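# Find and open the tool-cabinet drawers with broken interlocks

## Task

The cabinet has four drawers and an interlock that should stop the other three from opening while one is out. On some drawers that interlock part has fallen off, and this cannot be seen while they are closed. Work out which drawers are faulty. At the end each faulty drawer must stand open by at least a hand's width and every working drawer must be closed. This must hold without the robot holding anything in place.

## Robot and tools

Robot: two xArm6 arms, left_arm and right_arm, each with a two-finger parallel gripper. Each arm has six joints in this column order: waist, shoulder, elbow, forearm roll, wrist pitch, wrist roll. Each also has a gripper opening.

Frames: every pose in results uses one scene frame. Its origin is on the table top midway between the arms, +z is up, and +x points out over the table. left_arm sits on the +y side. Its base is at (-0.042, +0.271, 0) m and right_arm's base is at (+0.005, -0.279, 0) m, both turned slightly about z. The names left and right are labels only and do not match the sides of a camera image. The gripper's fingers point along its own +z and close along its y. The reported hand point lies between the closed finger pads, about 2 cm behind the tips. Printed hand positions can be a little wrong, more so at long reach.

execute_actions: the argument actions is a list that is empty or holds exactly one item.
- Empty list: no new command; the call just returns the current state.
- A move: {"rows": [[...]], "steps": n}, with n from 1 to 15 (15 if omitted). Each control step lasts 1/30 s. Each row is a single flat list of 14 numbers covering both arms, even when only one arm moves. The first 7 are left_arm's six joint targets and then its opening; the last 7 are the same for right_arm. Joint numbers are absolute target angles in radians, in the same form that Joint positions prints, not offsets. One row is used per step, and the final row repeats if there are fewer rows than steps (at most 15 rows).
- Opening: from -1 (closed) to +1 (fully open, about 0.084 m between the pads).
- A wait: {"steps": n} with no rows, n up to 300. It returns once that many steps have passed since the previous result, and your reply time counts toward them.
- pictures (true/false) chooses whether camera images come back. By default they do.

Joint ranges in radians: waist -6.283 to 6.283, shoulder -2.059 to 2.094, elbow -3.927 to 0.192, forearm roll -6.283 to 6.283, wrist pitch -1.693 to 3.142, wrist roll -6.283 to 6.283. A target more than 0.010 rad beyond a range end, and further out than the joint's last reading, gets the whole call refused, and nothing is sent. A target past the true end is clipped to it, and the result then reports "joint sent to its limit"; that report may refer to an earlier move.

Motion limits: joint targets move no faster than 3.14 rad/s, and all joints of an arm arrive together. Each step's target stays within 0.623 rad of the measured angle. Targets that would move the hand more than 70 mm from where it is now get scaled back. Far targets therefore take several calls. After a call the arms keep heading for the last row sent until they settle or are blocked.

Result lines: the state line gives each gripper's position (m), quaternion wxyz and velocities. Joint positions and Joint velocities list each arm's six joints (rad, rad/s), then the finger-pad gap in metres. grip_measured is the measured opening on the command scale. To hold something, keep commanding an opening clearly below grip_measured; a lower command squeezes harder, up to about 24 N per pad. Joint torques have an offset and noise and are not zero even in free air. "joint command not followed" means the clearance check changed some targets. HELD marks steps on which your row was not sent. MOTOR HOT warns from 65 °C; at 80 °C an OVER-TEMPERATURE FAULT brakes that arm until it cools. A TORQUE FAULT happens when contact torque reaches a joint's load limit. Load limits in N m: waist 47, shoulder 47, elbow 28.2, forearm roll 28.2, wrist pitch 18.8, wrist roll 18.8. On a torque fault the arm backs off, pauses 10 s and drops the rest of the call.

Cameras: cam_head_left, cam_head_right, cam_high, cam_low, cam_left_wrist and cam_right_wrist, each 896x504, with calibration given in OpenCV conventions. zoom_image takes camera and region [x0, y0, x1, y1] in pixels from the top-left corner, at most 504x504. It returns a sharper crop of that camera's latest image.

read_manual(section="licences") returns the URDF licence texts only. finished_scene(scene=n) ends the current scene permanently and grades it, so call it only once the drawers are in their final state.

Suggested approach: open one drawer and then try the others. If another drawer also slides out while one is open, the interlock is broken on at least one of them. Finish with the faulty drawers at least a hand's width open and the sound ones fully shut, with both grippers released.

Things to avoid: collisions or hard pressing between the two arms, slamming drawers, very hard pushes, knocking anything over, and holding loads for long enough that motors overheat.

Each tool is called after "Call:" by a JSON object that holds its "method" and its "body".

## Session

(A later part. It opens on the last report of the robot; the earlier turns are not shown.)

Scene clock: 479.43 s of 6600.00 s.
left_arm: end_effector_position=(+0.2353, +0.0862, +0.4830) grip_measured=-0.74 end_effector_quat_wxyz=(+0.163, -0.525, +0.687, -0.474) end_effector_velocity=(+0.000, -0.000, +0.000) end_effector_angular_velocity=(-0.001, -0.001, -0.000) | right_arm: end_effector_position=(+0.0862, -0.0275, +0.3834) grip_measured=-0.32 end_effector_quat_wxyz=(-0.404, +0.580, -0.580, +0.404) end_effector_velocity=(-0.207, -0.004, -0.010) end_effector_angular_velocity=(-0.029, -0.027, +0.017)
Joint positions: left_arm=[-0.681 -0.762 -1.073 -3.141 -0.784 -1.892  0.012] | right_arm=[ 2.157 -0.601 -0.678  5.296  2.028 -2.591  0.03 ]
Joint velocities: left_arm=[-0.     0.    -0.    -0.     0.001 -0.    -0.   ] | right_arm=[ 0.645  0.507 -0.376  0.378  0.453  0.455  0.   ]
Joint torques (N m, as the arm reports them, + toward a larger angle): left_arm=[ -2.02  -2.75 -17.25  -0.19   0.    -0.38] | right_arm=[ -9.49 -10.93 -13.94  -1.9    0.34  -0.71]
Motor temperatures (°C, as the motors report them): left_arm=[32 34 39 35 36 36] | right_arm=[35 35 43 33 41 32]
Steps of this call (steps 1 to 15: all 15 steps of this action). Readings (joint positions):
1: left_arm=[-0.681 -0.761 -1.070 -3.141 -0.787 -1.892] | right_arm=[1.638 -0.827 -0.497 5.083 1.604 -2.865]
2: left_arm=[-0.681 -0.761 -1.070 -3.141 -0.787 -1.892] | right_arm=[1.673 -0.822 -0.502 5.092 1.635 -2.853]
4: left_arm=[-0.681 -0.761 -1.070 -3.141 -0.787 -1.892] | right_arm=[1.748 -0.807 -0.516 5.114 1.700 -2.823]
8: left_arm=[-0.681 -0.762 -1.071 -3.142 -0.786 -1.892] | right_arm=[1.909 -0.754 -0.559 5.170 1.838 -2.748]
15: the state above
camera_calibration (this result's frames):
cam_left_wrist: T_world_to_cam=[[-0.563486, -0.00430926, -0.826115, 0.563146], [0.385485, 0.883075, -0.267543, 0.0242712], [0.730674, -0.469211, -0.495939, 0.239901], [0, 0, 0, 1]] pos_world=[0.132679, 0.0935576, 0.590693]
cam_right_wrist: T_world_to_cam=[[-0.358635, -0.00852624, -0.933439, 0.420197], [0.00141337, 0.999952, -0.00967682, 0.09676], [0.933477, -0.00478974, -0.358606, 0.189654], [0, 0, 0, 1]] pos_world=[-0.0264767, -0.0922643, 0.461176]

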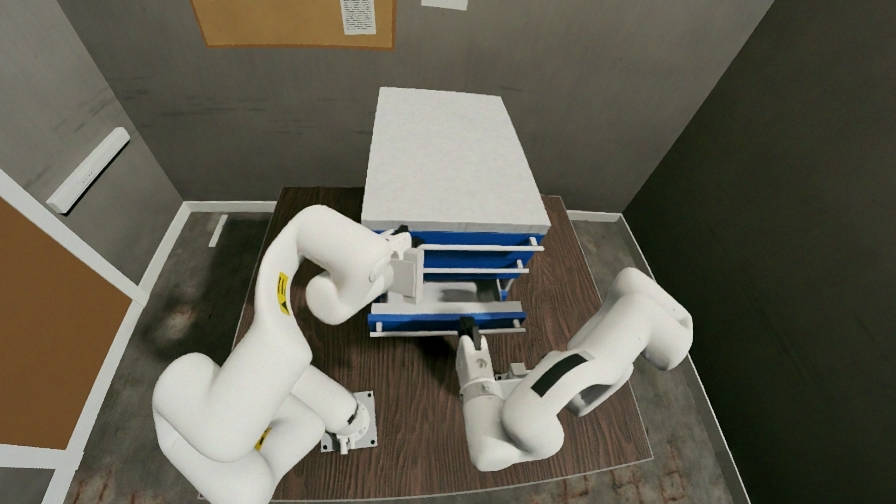

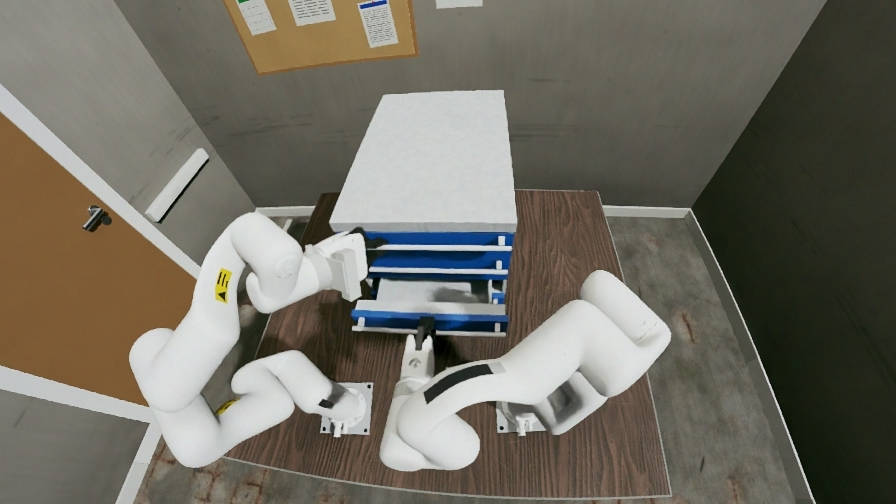

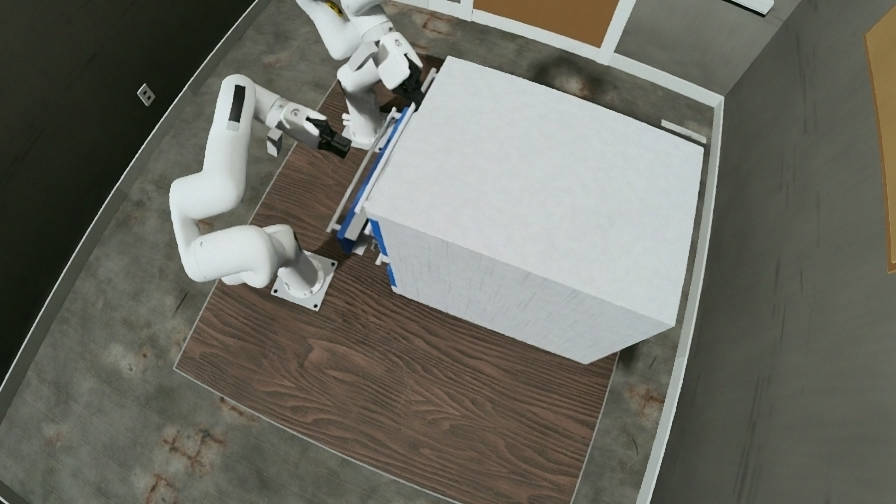

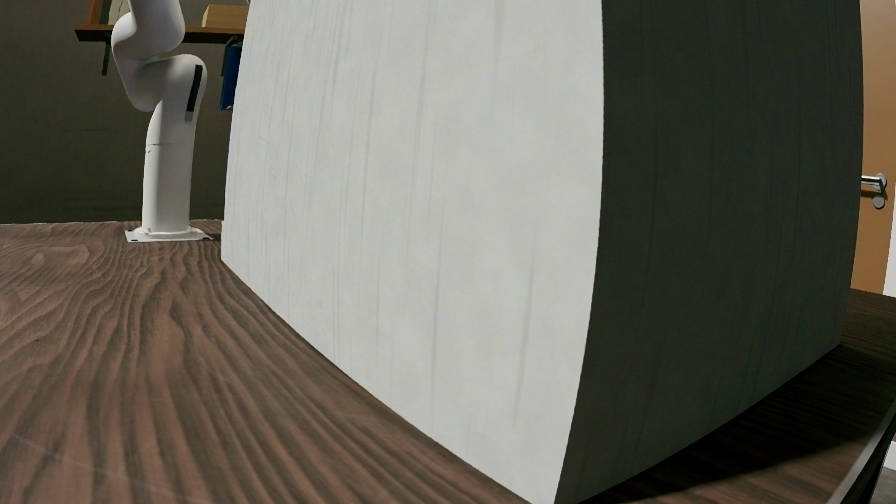

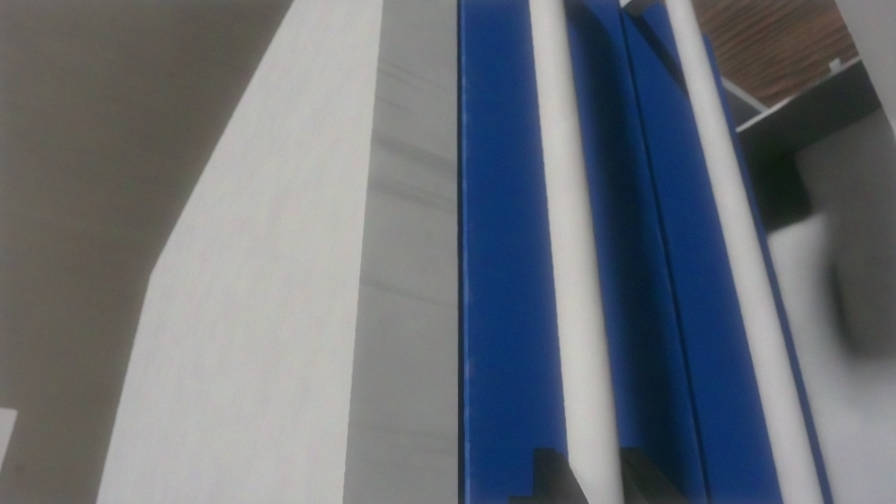

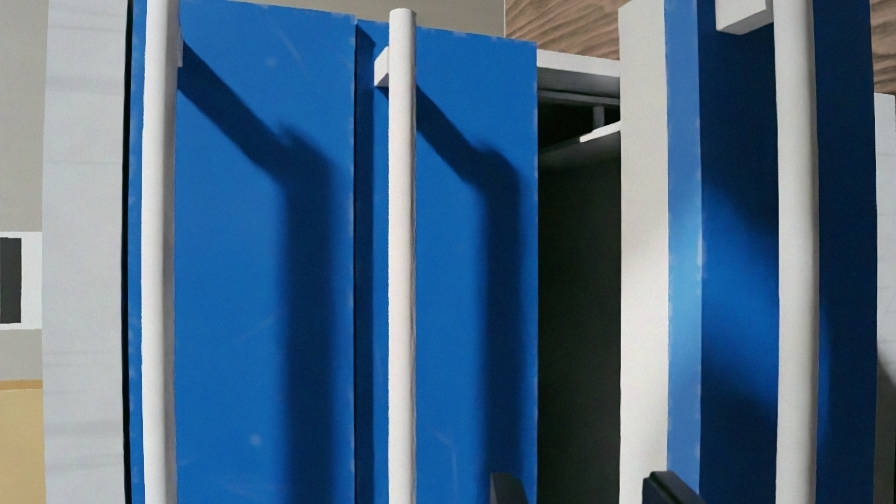

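Call:
{"method": "execute_actions", "body": {"actions": [{"rows": [[-0.6853,-0.7678,-1.0702,-3.1416,-0.7883,-1.8949,-1,2.1975,-0.5705,-0.7033,5.3207,2.0599,-2.5599,-0.3],[-0.6884,-0.7721,-1.0684,-3.1416,-0.7907,-1.8970,-1,2.1975,-0.5705,-0.7033,5.3207,2.0599,-2.5599,-0.3],[-0.6916,-0.7765,-1.0665,-3.1416,-0.7931,-1.8991,-1,2.1975,-0.5705,-0.7033,5.3207,2.0599,-2.5599,-0.3],[-0.6962,-0.7827,-1.0637,-3.1416,-0.7965,-1.9021,-1,2.1975,-0.5705,-0.7033,5.3207,2.0599,-2.5599,-0.3],[-0.7007,-0.7888,-1.0609,-3.1416,-0.7998,-1.9052,-1,2.1975,-0.5705,-0.7033,5.3207,2.0599,-2.5599,-0.3],[-0.7053,-0.7950,-1.0581,-3.1416,-0.8032,-1.9082,-1,2.1975,-0.5705,-0.7033,5.3207,2.0599,-2.5599,-0.3],[-0.7121,-0.8042,-1.0539,-3.1416,-0.8082,-1.9127,-1,2.1975,-0.5705,-0.7033,5.3207,2.0599,-2.5599,-0.3],[-0.7189,-0.8135,-1.0496,-3.1416,-0.8133,-1.9173,-1,2.1975,-0.5705,-0.7033,5.3207,2.0599,-2.5599,-0.3],[-0.7257,-0.8227,-1.0454,-3.1416,-0.8183,-1.9218,-1,2.1975,-0.5705,-0.7033,5.3207,2.0599,-2.5599,-0.3],[-0.7325,-0.8319,-1.0411,-3.1416,-0.8233,-1.9263,-1,2.1975,-0.5705,-0.7033,5.3207,2.0599,-2.5599,-0.3],[-0.7423,-0.8439,-1.0360,-3.1416,-0.8303,-1.9330,-1,2.1975,-0.5705,-0.7033,5.3207,2.0599,-2.5599,-0.3],[-0.7523,-0.8559,-1.0311,-3.1416,-0.8373,-1.9399,-1,2.1975,-0.5705,-0.7033,5.3207,2.0599,-2.5599,-0.3],[-0.7626,-0.8677,-1.0264,-3.1416,-0.8444,-1.9471,-1,2.1975,-0.5705,-0.7033,5.3207,2.0599,-2.5599,-0.3],[-0.7732,-0.8793,-1.0219,-3.1416,-0.8515,-1.9545,-1,2.1975,-0.5705,-0.7033,5.3207,2.0599,-2.5599,-0.3],[-0.7840,-0.8909,-1.0175,-3.1416,-0.8587,-1.9622,-1,2.1975,-0.5705,-0.7033,5.3207,2.0599,-2.5599,-0.3]], "steps": 15}], "pictures": false}}

Call:
{"method": "execute_actions", "body": {"actions": [{"rows": [[-0.7951,-0.9023,-1.0133,-3.1416,-0.8659,-1.9702,-1,2.1975,-0.5705,-0.7033,5.3207,2.0599,-2.5599,-0.3],[-0.8065,-0.9135,-1.0094,-3.1416,-0.8732,-1.9785,-1,2.1975,-0.5705,-0.7033,5.3207,2.0599,-2.5599,-0.3],[-0.8182,-0.9245,-1.0056,-3.1416,-0.8805,-1.9872,-1,2.1975,-0.5705,-0.7033,5.3207,2.0599,-2.5599,-0.3],[-0.8303,-0.9354,-1.0020,-3.1416,-0.8878,-1.9962,-1,2.1975,-0.5705,-0.7033,5.3207,2.0599,-2.5599,-0.3],[-0.8427,-0.9461,-0.9986,-3.1416,-0.8950,-2.0057,-1,2.1975,-0.5705,-0.7033,5.3207,2.0599,-2.5599,-0.3],[-0.8554,-0.9566,-0.9954,-3.1416,-0.9023,-2.0155,-1,2.1975,-0.5705,-0.7033,5.3207,2.0599,-2.5599,-0.3],[-0.8684,-0.9670,-0.9923,-3.1416,-0.9096,-2.0257,-1,2.1975,-0.5705,-0.7033,5.3207,2.0599,-2.5599,-0.3],[-0.8818,-0.9772,-0.9894,-3.1416,-0.9169,-2.0364,-1,2.1975,-0.5705,-0.7033,5.3207,2.0599,-2.5599,-0.3],[-0.8956,-0.9872,-0.9866,-3.1416,-0.9241,-2.0475,-1,2.1975,-0.5705,-0.7033,5.3207,2.0599,-2.5599,-0.3],[-0.9098,-0.9970,-0.9840,-3.1416,-0.9313,-2.0593,-1,2.1975,-0.5705,-0.7033,5.3207,2.0599,-2.5599,-0.3],[-0.9244,-1.0066,-0.9816,-3.1416,-0.9384,-2.0715,-1,2.1975,-0.5705,-0.7033,5.3207,2.0599,-2.5599,-0.3],[-0.9394,-1.0160,-0.9792,-3.1416,-0.9455,-2.0842,-1,2.1975,-0.5705,-0.7033,5.3207,2.0599,-2.5599,-0.3],[-0.9547,-1.0252,-0.9771,-3.1416,-0.9526,-2.0975,-1,2.1975,-0.5705,-0.7033,5.3207,2.0599,-2.5599,-0.3],[-0.9705,-1.0342,-0.9751,-3.1416,-0.9596,-2.1114,-1,2.1975,-0.5705,-0.7033,5.3207,2.0599,-2.5599,-0.3],[-0.9868,-1.0430,-0.9732,-3.1416,-0.9665,-2.1262,-1,2.1975,-0.5705,-0.7033,5.3207,2.0599,-2.5599,-0.3]], "steps": 15}], "pictures": false}}

Call:
{"method": "execute_actions", "body": {"actions": [{"steps": 12}]}}

Scene clock: 500.47 s of 6600.00 s.
left_arm: end_effector_position=(+0.1982, +0.0859, +0.4829) grip_measured=-0.74 end_effector_quat_wxyz=(+0.136, -0.518, +0.694, -0.482) end_effector_velocity=(-0.142, -0.001, +0.000) end_effector_angular_velocity=(-0.136, +0.103, -0.189) | right_arm: end_effector_position=(+0.0732, -0.0289, +0.3833) grip_measured=-0.32 end_effector_quat_wxyz=(-0.404, +0.579, -0.581, +0.405) end_effector_velocity=(+0.000, -0.000, -0.000) end_effector_angular_velocity=(-0.001, -0.000, -0.001)
Joint positions: left_arm=[-0.75  -0.852 -1.033 -3.141 -0.836 -1.938  0.012] | right_arm=[ 2.197 -0.571 -0.703  5.321  2.06  -2.56   0.03 ]
Joint velocities: left_arm=[-0.286 -0.336  0.136 -0.002 -0.199 -0.195  0.   ] | right_arm=[-0.    -0.     0.     0.001  0.001  0.    -0.   ]
Joint torques (N m, as the arm reports them, + toward a larger angle): left_arm=[ -4.05   1.41 -15.72  -0.97   0.08  -0.36] | right_arm=[ -2.15  -6.01 -15.6   -0.9    0.29  -0.41]
Motor temperatures (°C, as the motors report them): left_arm=[32 34 40 35 36 36] | right_arm=[35 35 43 33 41 32]
Steps of this call (steps 1 to 30: the robot went on to your last target; steps 31 to 90: nothing new was sent; then 17.53 s passed at rest; steps 91 to 105: all 15 steps of this action). Readings (joint positions):
91: left_arm=[-0.681 -0.762 -1.072 -3.142 -0.785 -1.892] | right_arm=[2.197 -0.571 -0.703 5.321 2.060 -2.560]
92: left_arm=[-0.682 -0.763 -1.072 -3.141 -0.786 -1.893] | right_arm=[2.197 -0.571 -0.703 5.321 2.060 -2.560]
94: left_arm=[-0.686 -0.769 -1.070 -3.141 -0.789 -1.895] | right_arm=[2.197 -0.570 -0.703 5.321 2.060 -2.560]
98: left_arm=[-0.700 -0.789 -1.061 -3.141 -0.800 -1.905] | right_arm=[2.197 -0.571 -0.703 5.321 2.060 -2.560]
105: the state above

Scene clock: 500.97 s of 6600.00 s.
left_arm: end_effector_position=(+0.1241, +0.0857, +0.4829) grip_measured=-0.74 end_effector_quat_wxyz=(+0.056, -0.503, +0.704, -0.498) end_effector_velocity=(-0.148, -0.001, -0.000) end_effector_angular_velocity=(-0.219, +0.245, -0.256) | right_arm: end_effector_position=(+0.0732, -0.0289, +0.3833) grip_measured=-0.32 end_effector_quat_wxyz=(-0.404, +0.579, -0.581, +0.405) end_effector_velocity=(-0.000, +0.000, -0.000) end_effector_angular_velocity=(+0.000, +0.001, +0.002)
Joint positions: left_arm=[-0.933 -1.011 -0.981 -3.142 -0.942 -2.079  0.012] | right_arm=[ 2.197 -0.571 -0.703  5.321  2.06  -2.56   0.03 ]
Joint velocities: left_arm=[-0.445 -0.277  0.068 -0.    -0.21  -0.379  0.   ] | right_arm=[ 0.    -0.     0.    -0.    -0.002 -0.    -0.   ]
Joint torques (N m, as the arm reports them, + toward a larger angle): left_arm=[ -3.52   4.95 -14.51  -1.34   0.73  -0.56] | right_arm=[ -1.79  -5.82 -15.4   -1.14   0.43  -0.33]
Motor temperatures (°C, as the motors report them): left_arm=[32 34 40 35 36 36] | right_arm=[35 35 43 33 41 32]
Steps of this call (steps 1 to 15: all 15 steps of this action). Readings (joint positions):
1: left_arm=[-0.759 -0.863 -1.028 -3.141 -0.843 -1.945] | right_arm=[2.197 -0.571 -0.703 5.321 2.060 -2.560]
2: left_arm=[-0.770 -0.875 -1.024 -3.141 -0.850 -1.952] | right_arm=[2.197 -0.571 -0.703 5.321 2.060 -2.560]
4: left_arm=[-0.791 -0.898 -1.015 -3.141 -0.864 -1.968] | right_arm=[2.197 -0.570 -0.703 5.321 2.060 -2.560]
8: left_arm=[-0.838 -0.941 -1.000 -3.141 -0.892 -2.002] | right_arm=[2.197 -0.570 -0.703 5.321 2.060 -2.560]
15: the state above

Scene clock: 501.37 s of 6600.00 s.
left_arm: end_effector_position=(+0.1070, +0.0858, +0.4828) grip_measured=-0.74 end_effector_quat_wxyz=(+0.031, -0.501, +0.706, -0.500) end_effector_velocity=(-0.002, +0.000, +0.000) end_effector_angular_velocity=(-0.003, +0.003, -0.003) | right_arm: end_effector_position=(+0.0732, -0.0289, +0.3833) grip_measured=-0.32 end_effector_quat_wxyz=(-0.404, +0.579, -0.581, +0.405) end_effector_velocity=(+0.000, -0.000, -0.000) end_effector_angular_velocity=(-0.001, -0.000, -0.000)
Joint positions: left_arm=[-0.986 -1.042 -0.973 -3.141 -0.966 -2.126  0.012] | right_arm=[ 2.197 -0.57  -0.703  5.321  2.06  -2.56   0.03 ]
Joint velocities: left_arm=[-0.004 -0.005  0.001 -0.002 -0.003 -0.003 -0.   ] | right_arm=[ 0.    -0.     0.001  0.001 -0.     0.    -0.   ]
Joint torques (N m, as the arm reports them, + toward a larger angle): left_arm=[ -2.2    4.88 -14.32  -0.84   0.37  -0.48] | right_arm=[ -2.24  -5.64 -15.38  -0.96   0.33  -0.29]
Motor temperatures (°C, as the motors report them): left_arm=[32 34 40 35 36 36] | right_arm=[35 35 43 33 41 32]
Steps of this call (steps 1 to 12: the robot went on to your last target). Readings (joint positions):
1: left_arm=[-0.948 -1.020 -0.979 -3.142 -0.949 -2.092] | right_arm=[2.197 -0.570 -0.703 5.321 2.060 -2.560]
2: left_arm=[-0.961 -1.028 -0.977 -3.142 -0.955 -2.103] | right_arm=[2.197 -0.570 -0.703 5.321 2.060 -2.560]
4: left_arm=[-0.978 -1.038 -0.974 -3.143 -0.963 -2.117] | right_arm=[2.197 -0.570 -0.703 5.321 2.060 -2.560]
8: left_arm=[-0.985 -1.042 -0.973 -3.142 -0.965 -2.125] | right_arm=[2.197 -0.570 -0.703 5.321 2.060 -2.560]
12: the state above
camera_calibration (this result's frames):
cam_left_wrist: T_world_to_cam=[[-0.672742, -0.00515357, -0.739859, 0.4608], [0.489881, 0.746285, -0.450639, 0.162988], [0.554468, -0.665607, -0.499533, 0.370811], [0, 0, 0, 1]] pos_world=[0.0245521, 0.127553, 0.599608]
cam_right_wrist: T_world_to_cam=[[-0.356847, -0.00723819, -0.934135, 0.415692], [0.00384849, 0.99995, -0.00921832, 0.0978505], [0.934155, -0.00688454, -0.356801, 0.200888], [0, 0, 0, 1]] pos_world=[-0.0396988, -0.0934537, 0.460892]

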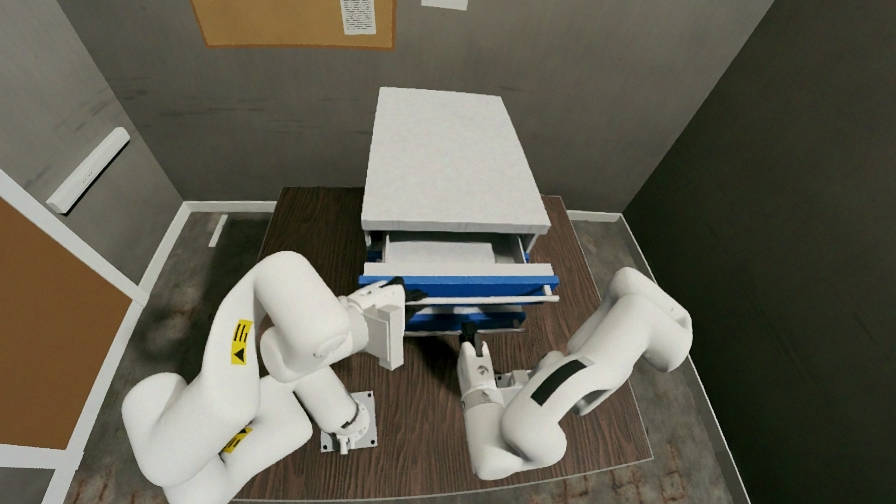

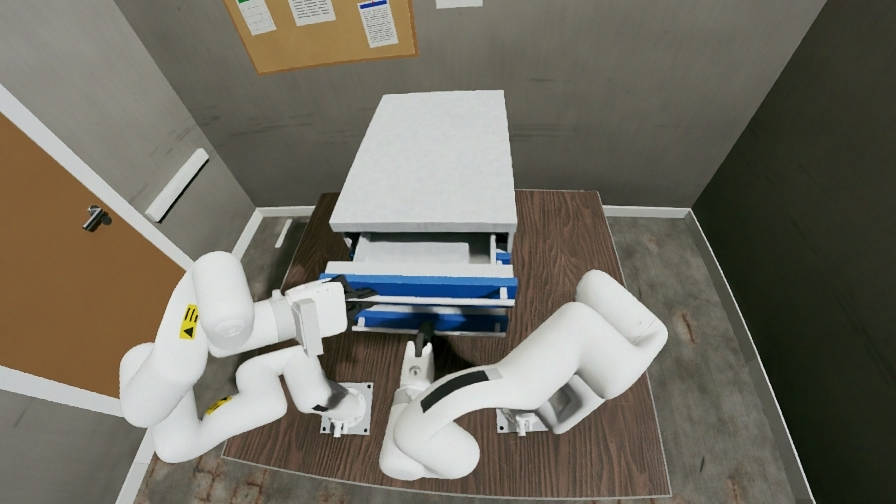

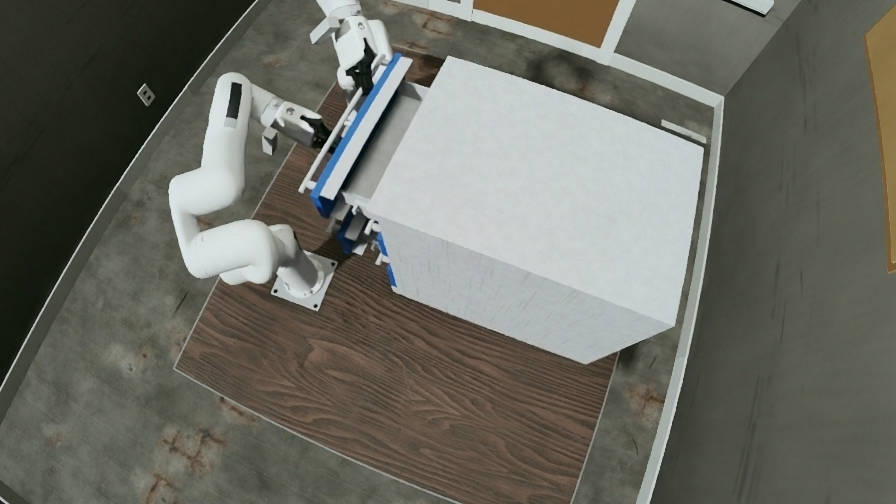

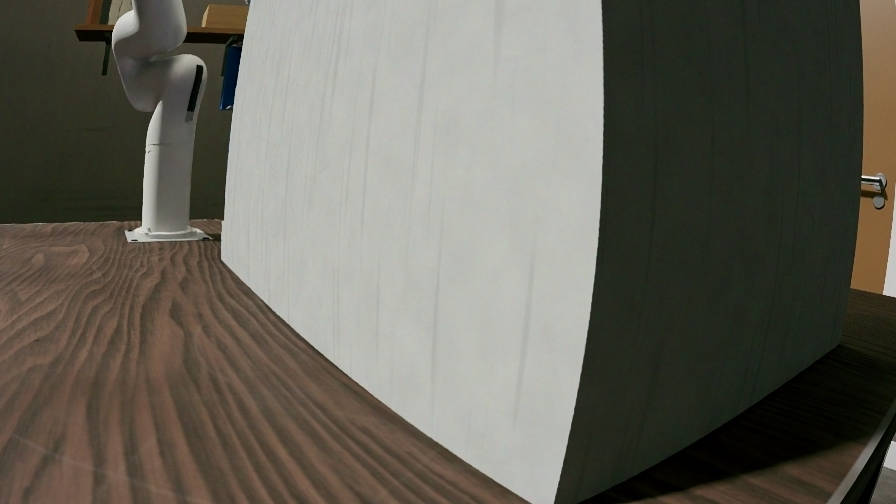

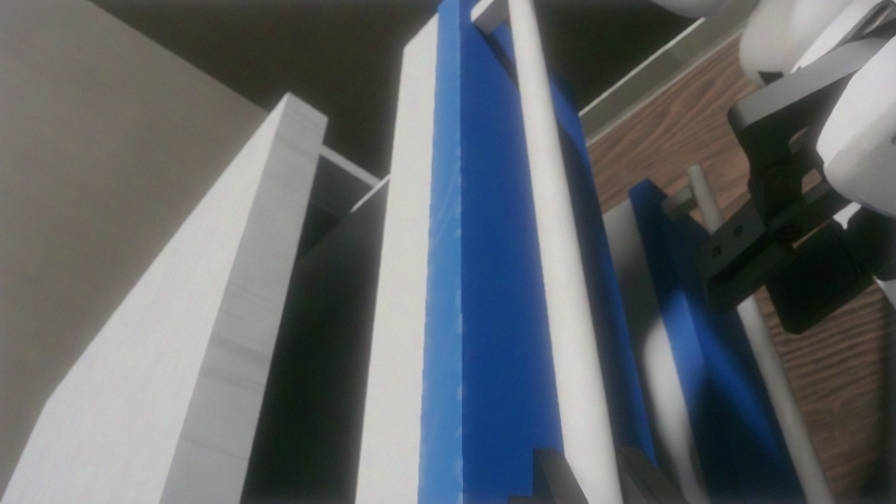

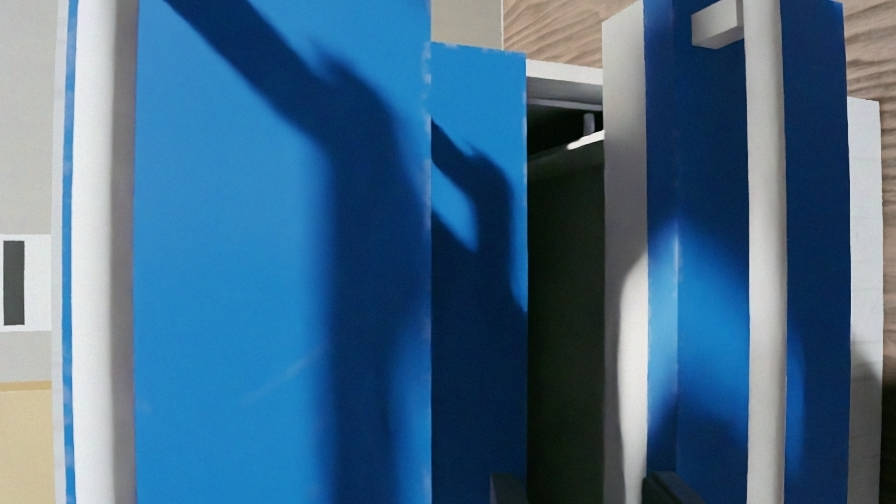

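Call:
{"method": "execute_actions", "body": {"actions": [{"rows": [[-0.9868,-1.0430,-0.9732,-3.1416,-0.9665,-2.1262,-0.6,2.1975,-0.5705,-0.7033,5.3207,2.0599,-2.5599,-0.3],[-0.9868,-1.0430,-0.9732,-3.1416,-0.9665,-2.1262,-0.45,2.1975,-0.5705,-0.7033,5.3207,2.0599,-2.5599,-0.3],[-0.9868,-1.0430,-0.9732,-3.1416,-0.9665,-2.1262,-0.3,2.1975,-0.5705,-0.7033,5.3207,2.0599,-2.5599,-0.3],[-0.9868,-1.0430,-0.9732,-3.1416,-0.9665,-2.1262,-0.3,2.1975,-0.5705,-0.7033,5.3207,2.0599,-2.5599,-0.3],[-0.9868,-1.0430,-0.9732,-3.1416,-0.9665,-2.1262,-0.3,2.1975,-0.5705,-0.7033,5.3207,2.0599,-2.5599,-0.3],[-0.9868,-1.0430,-0.9732,-3.1416,-0.9665,-2.1262,-0.3,2.1975,-0.5705,-0.7033,5.3207,2.0599,-2.5599,-0.3],[-0.9868,-1.0430,-0.9732,-3.1416,-0.9665,-2.1262,-0.3,2.1975,-0.5705,-0.7033,5.3207,2.0599,-2.5599,-0.3],[-0.9868,-1.0486,-0.9818,-3.1416,-0.9807,-2.1262,-0.3,2.1975,-0.5705,-0.7033,5.3207,2.0599,-2.5599,-0.3],[-0.9868,-1.0541,-0.9905,-3.1416,-0.9949,-2.1262,-0.3,2.1975,-0.5705,-0.7033,5.3207,2.0599,-2.5599,-0.3],[-0.9868,-1.0597,-0.9991,-3.1416,-1.0091,-2.1262,-0.3,2.1975,-0.5705,-0.7033,5.3207,2.0599,-2.5599,-0.3],[-0.9868,-1.0652,-1.0078,-3.1416,-1.0233,-2.1262,-0.3,2.1975,-0.5705,-0.7033,5.3207,2.0599,-2.5599,-0.3],[-0.9868,-1.0708,-1.0164,-3.1416,-1.0374,-2.1262,-0.3,2.1975,-0.5705,-0.7033,5.3207,2.0599,-2.5599,-0.3],[-0.9868,-1.0763,-1.0250,-3.1416,-1.0516,-2.1262,-0.3,2.1975,-0.5705,-0.7033,5.3207,2.0599,-2.5599,-0.3],[-0.9868,-1.0819,-1.0337,-3.1416,-1.0658,-2.1262,-0.3,2.1975,-0.5705,-0.7033,5.3207,2.0599,-2.5599,-0.3],[-0.9868,-1.0874,-1.0423,-3.1416,-1.0800,-2.1262,-0.3,2.1975,-0.5705,-0.7033,5.3207,2.0599,-2.5599,-0.3]], "steps": 15}], "pictures": false}}

Call:
{"method": "execute_actions", "body": {"actions": [{"steps": 15}]}}

Scene clock: 509.43 s of 6600.00 s.
left_arm: end_effector_position=(+0.0944, +0.1014, +0.4951) grip_measured=-0.32 end_effector_quat_wxyz=(+0.031, -0.500, +0.706, -0.500) end_effector_velocity=(-0.078, +0.096, +0.073) end_effector_angular_velocity=(-0.010, -0.008, -0.002) | right_arm: end_effector_position=(+0.0732, -0.0289, +0.3833) grip_measured=-0.32 end_effector_quat_wxyz=(-0.404, +0.579, -0.581, +0.405) end_effector_velocity=(-0.000, +0.000, +0.000) end_effector_angular_velocity=(+0.001, -0.000, +0.000)
Joint positions: left_arm=[-0.987 -1.069 -1.014 -3.141 -1.032 -2.126  0.03 ] | right_arm=[ 2.197 -0.57  -0.703  5.321  2.06  -2.56   0.03 ]
Joint velocities: left_arm=[-0.001 -0.161 -0.248 -0.001 -0.396  0.001  0.001] | right_arm=[ 0.    -0.    -0.001 -0.001 -0.     0.    -0.   ]
Joint torques (N m, as the arm reports them, + toward a larger angle): left_arm=[ -0.88   5.78 -16.24   0.25   1.35  -0.27] | right_arm=[ -1.96  -5.65 -15.4   -1.05   0.27  -0.31]
Motor temperatures (°C, as the motors report them): left_arm=[32 34 40 35 36 36] | right_arm=[35 35 42 33 41 32]
Steps of this call (steps 1 to 30: the robot went on to your last target; steps 31 to 90: nothing new was sent; then 4.57 s passed at rest; steps 91 to 105: all 15 steps of this action). Readings (joint positions):
91: left_arm=[-0.987 -1.043 -0.973 -3.142 -0.967 -2.126] | right_arm=[2.197 -0.571 -0.703 5.321 2.060 -2.560]
92: left_arm=[-0.987 -1.043 -0.973 -3.142 -0.966 -2.126] | right_arm=[2.197 -0.570 -0.703 5.321 2.060 -2.560]
94: left_arm=[-0.987 -1.043 -0.972 -3.142 -0.968 -2.126] | right_arm=[2.197 -0.571 -0.703 5.321 2.060 -2.560]
98: left_arm=[-0.987 -1.043 -0.972 -3.142 -0.969 -2.126] | right_arm=[2.197 -0.571 -0.703 5.321 2.060 -2.560]
105: the state above

Scene clock: 509.93 s of 6600.00 s.
left_arm: end_effector_position=(+0.0850, +0.1128, +0.5027) grip_measured=-0.32 end_effector_quat_wxyz=(+0.031, -0.501, +0.706, -0.500) end_effector_velocity=(-0.001, +0.001, +0.001) end_effector_angular_velocity=(-0.001, -0.000, -0.001) | right_arm: end_effector_position=(+0.0732, -0.0289, +0.3833) grip_measured=-0.32 end_effector_quat_wxyz=(-0.404, +0.579, -0.581, +0.405) end_effector_velocity=(-0.000, +0.000, +0.000) end_effector_angular_velocity=(+0.001, -0.001, -0.000)
Joint positions: left_arm=[-0.987 -1.087 -1.042 -3.142 -1.08  -2.126  0.03 ] | right_arm=[ 2.197 -0.571 -0.703  5.321  2.06  -2.56   0.03 ]
Joint velocities: left_arm=[-0.001 -0.002 -0.001 -0.    -0.002 -0.     0.   ] | right_arm=[ 0.     0.    -0.001 -0.001  0.001  0.001 -0.   ]
Joint torques (N m, as the arm reports them, + toward a larger angle): left_arm=[ -1.21   7.2  -15.17   0.07   1.4   -0.26] | right_arm=[ -2.15  -5.55 -15.57  -1.15   0.25  -0.22]
Motor temperatures (°C, as the motors report them): left_arm=[32 34 40 35 36 36] | right_arm=[35 35 42 33 41 32]
Steps of this call (steps 1 to 15: the robot went on to your last target). Readings (joint positions):
1: left_arm=[-0.987 -1.074 -1.022 -3.141 -1.046 -2.126] | right_arm=[2.197 -0.570 -0.703 5.321 2.060 -2.560]
2: left_arm=[-0.987 -1.079 -1.029 -3.141 -1.057 -2.126] | right_arm=[2.197 -0.571 -0.703 5.321 2.060 -2.560]
4: left_arm=[-0.987 -1.085 -1.038 -3.141 -1.071 -2.126] | right_arm=[2.197 -0.570 -0.703 5.321 2.060 -2.560]
8: left_arm=[-0.987 -1.087 -1.041 -3.142 -1.079 -2.126] | right_arm=[2.197 -0.570 -0.703 5.321 2.060 -2.560]
15: the state above
camera_calibration (this result's frames):
cam_left_wrist: T_world_to_cam=[[-0.673154, -0.00482474, -0.739486, 0.460638], [0.489988, 0.746055, -0.450903, 0.162678], [0.553873, -0.665867, -0.499846, 0.411137], [0, 0, 0, 1]] pos_world=[0.00265213, 0.154618, 0.619492]
cam_right_wrist: T_world_to_cam=[[-0.356847, -0.00723821, -0.934135, 0.415692], [0.00384855, 0.99995, -0.00921835, 0.0978505], [0.934155, -0.0068846, -0.356801, 0.200888], [0, 0, 0, 1]] pos_world=[-0.0396988, -0.0934537, 0.460892]

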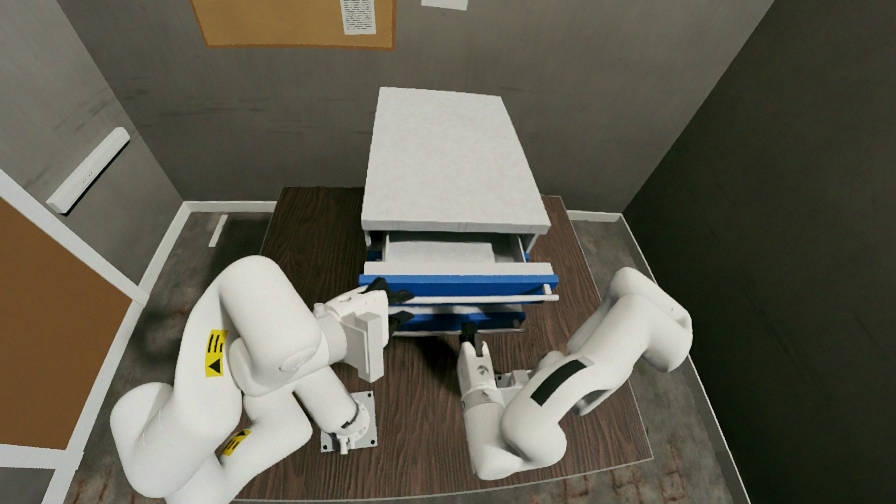

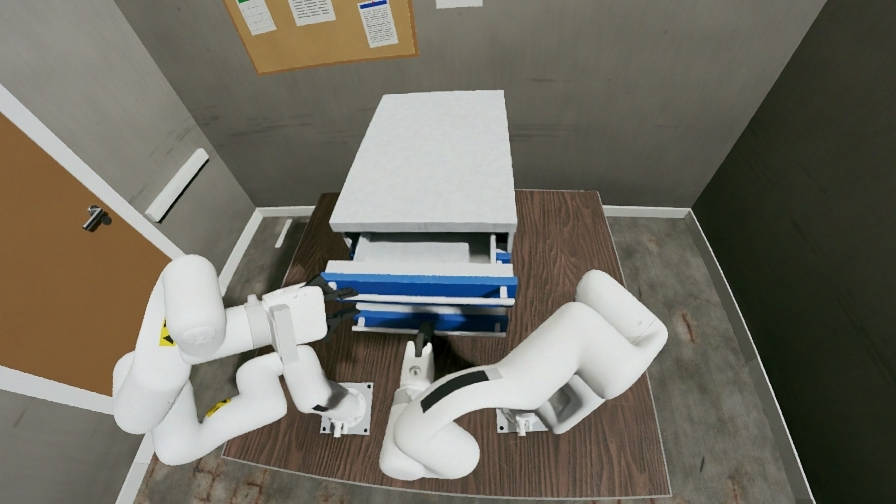

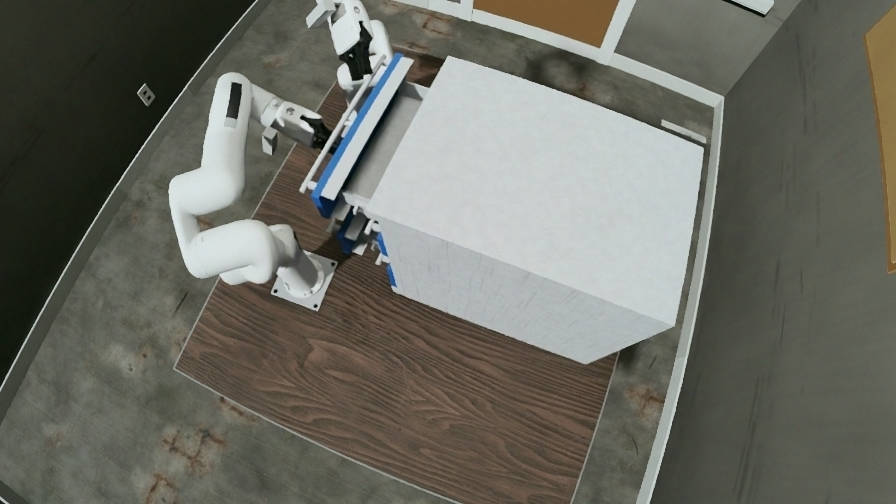

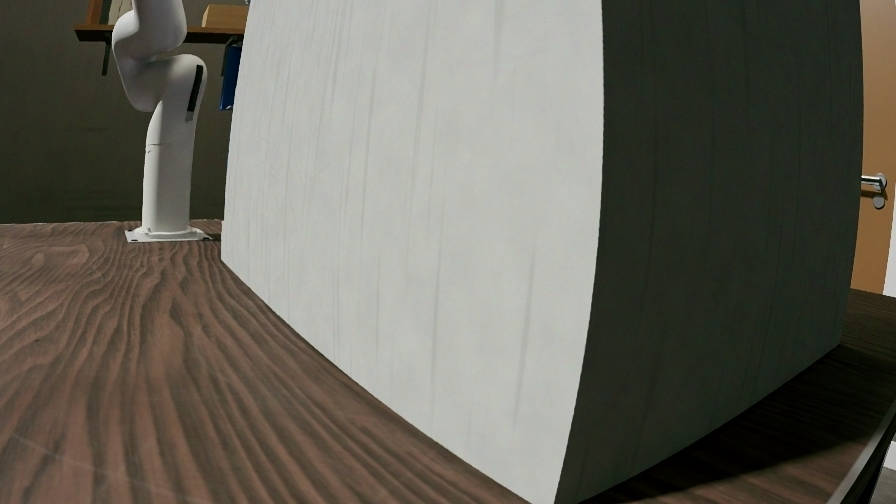

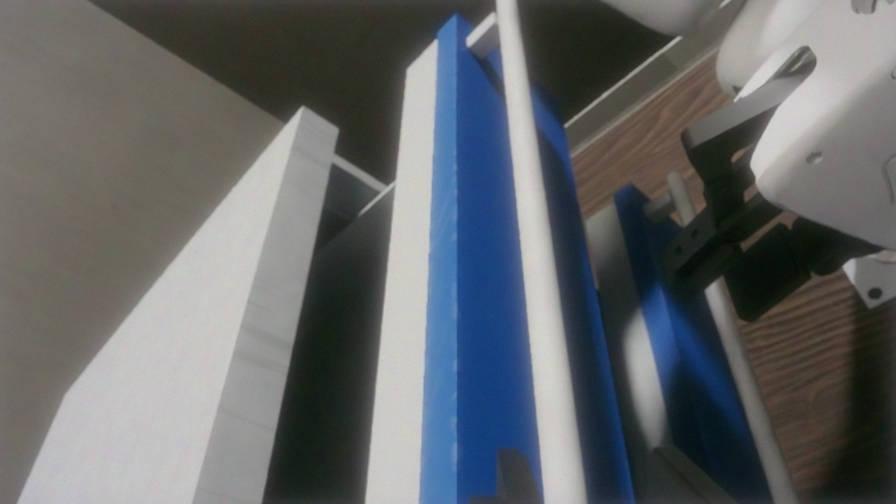

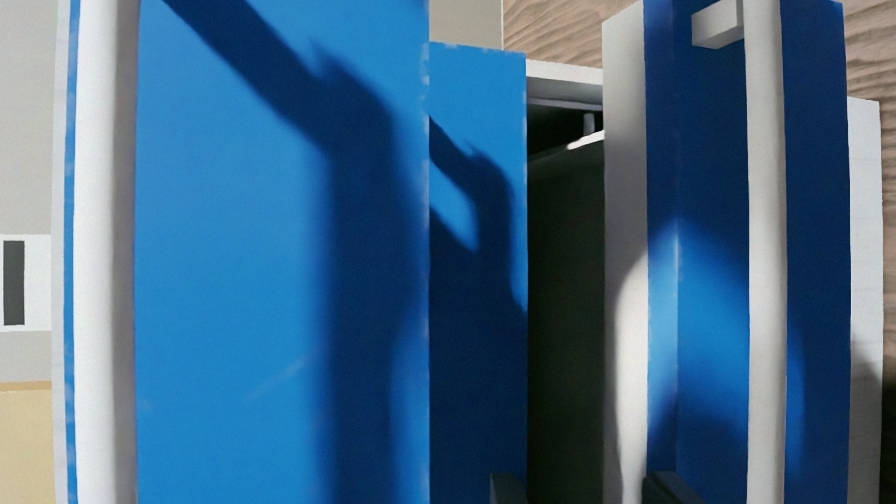

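Call:
{"method": "finished_scene", "body": {"scene": 1}}

The scene is finished: the task was done.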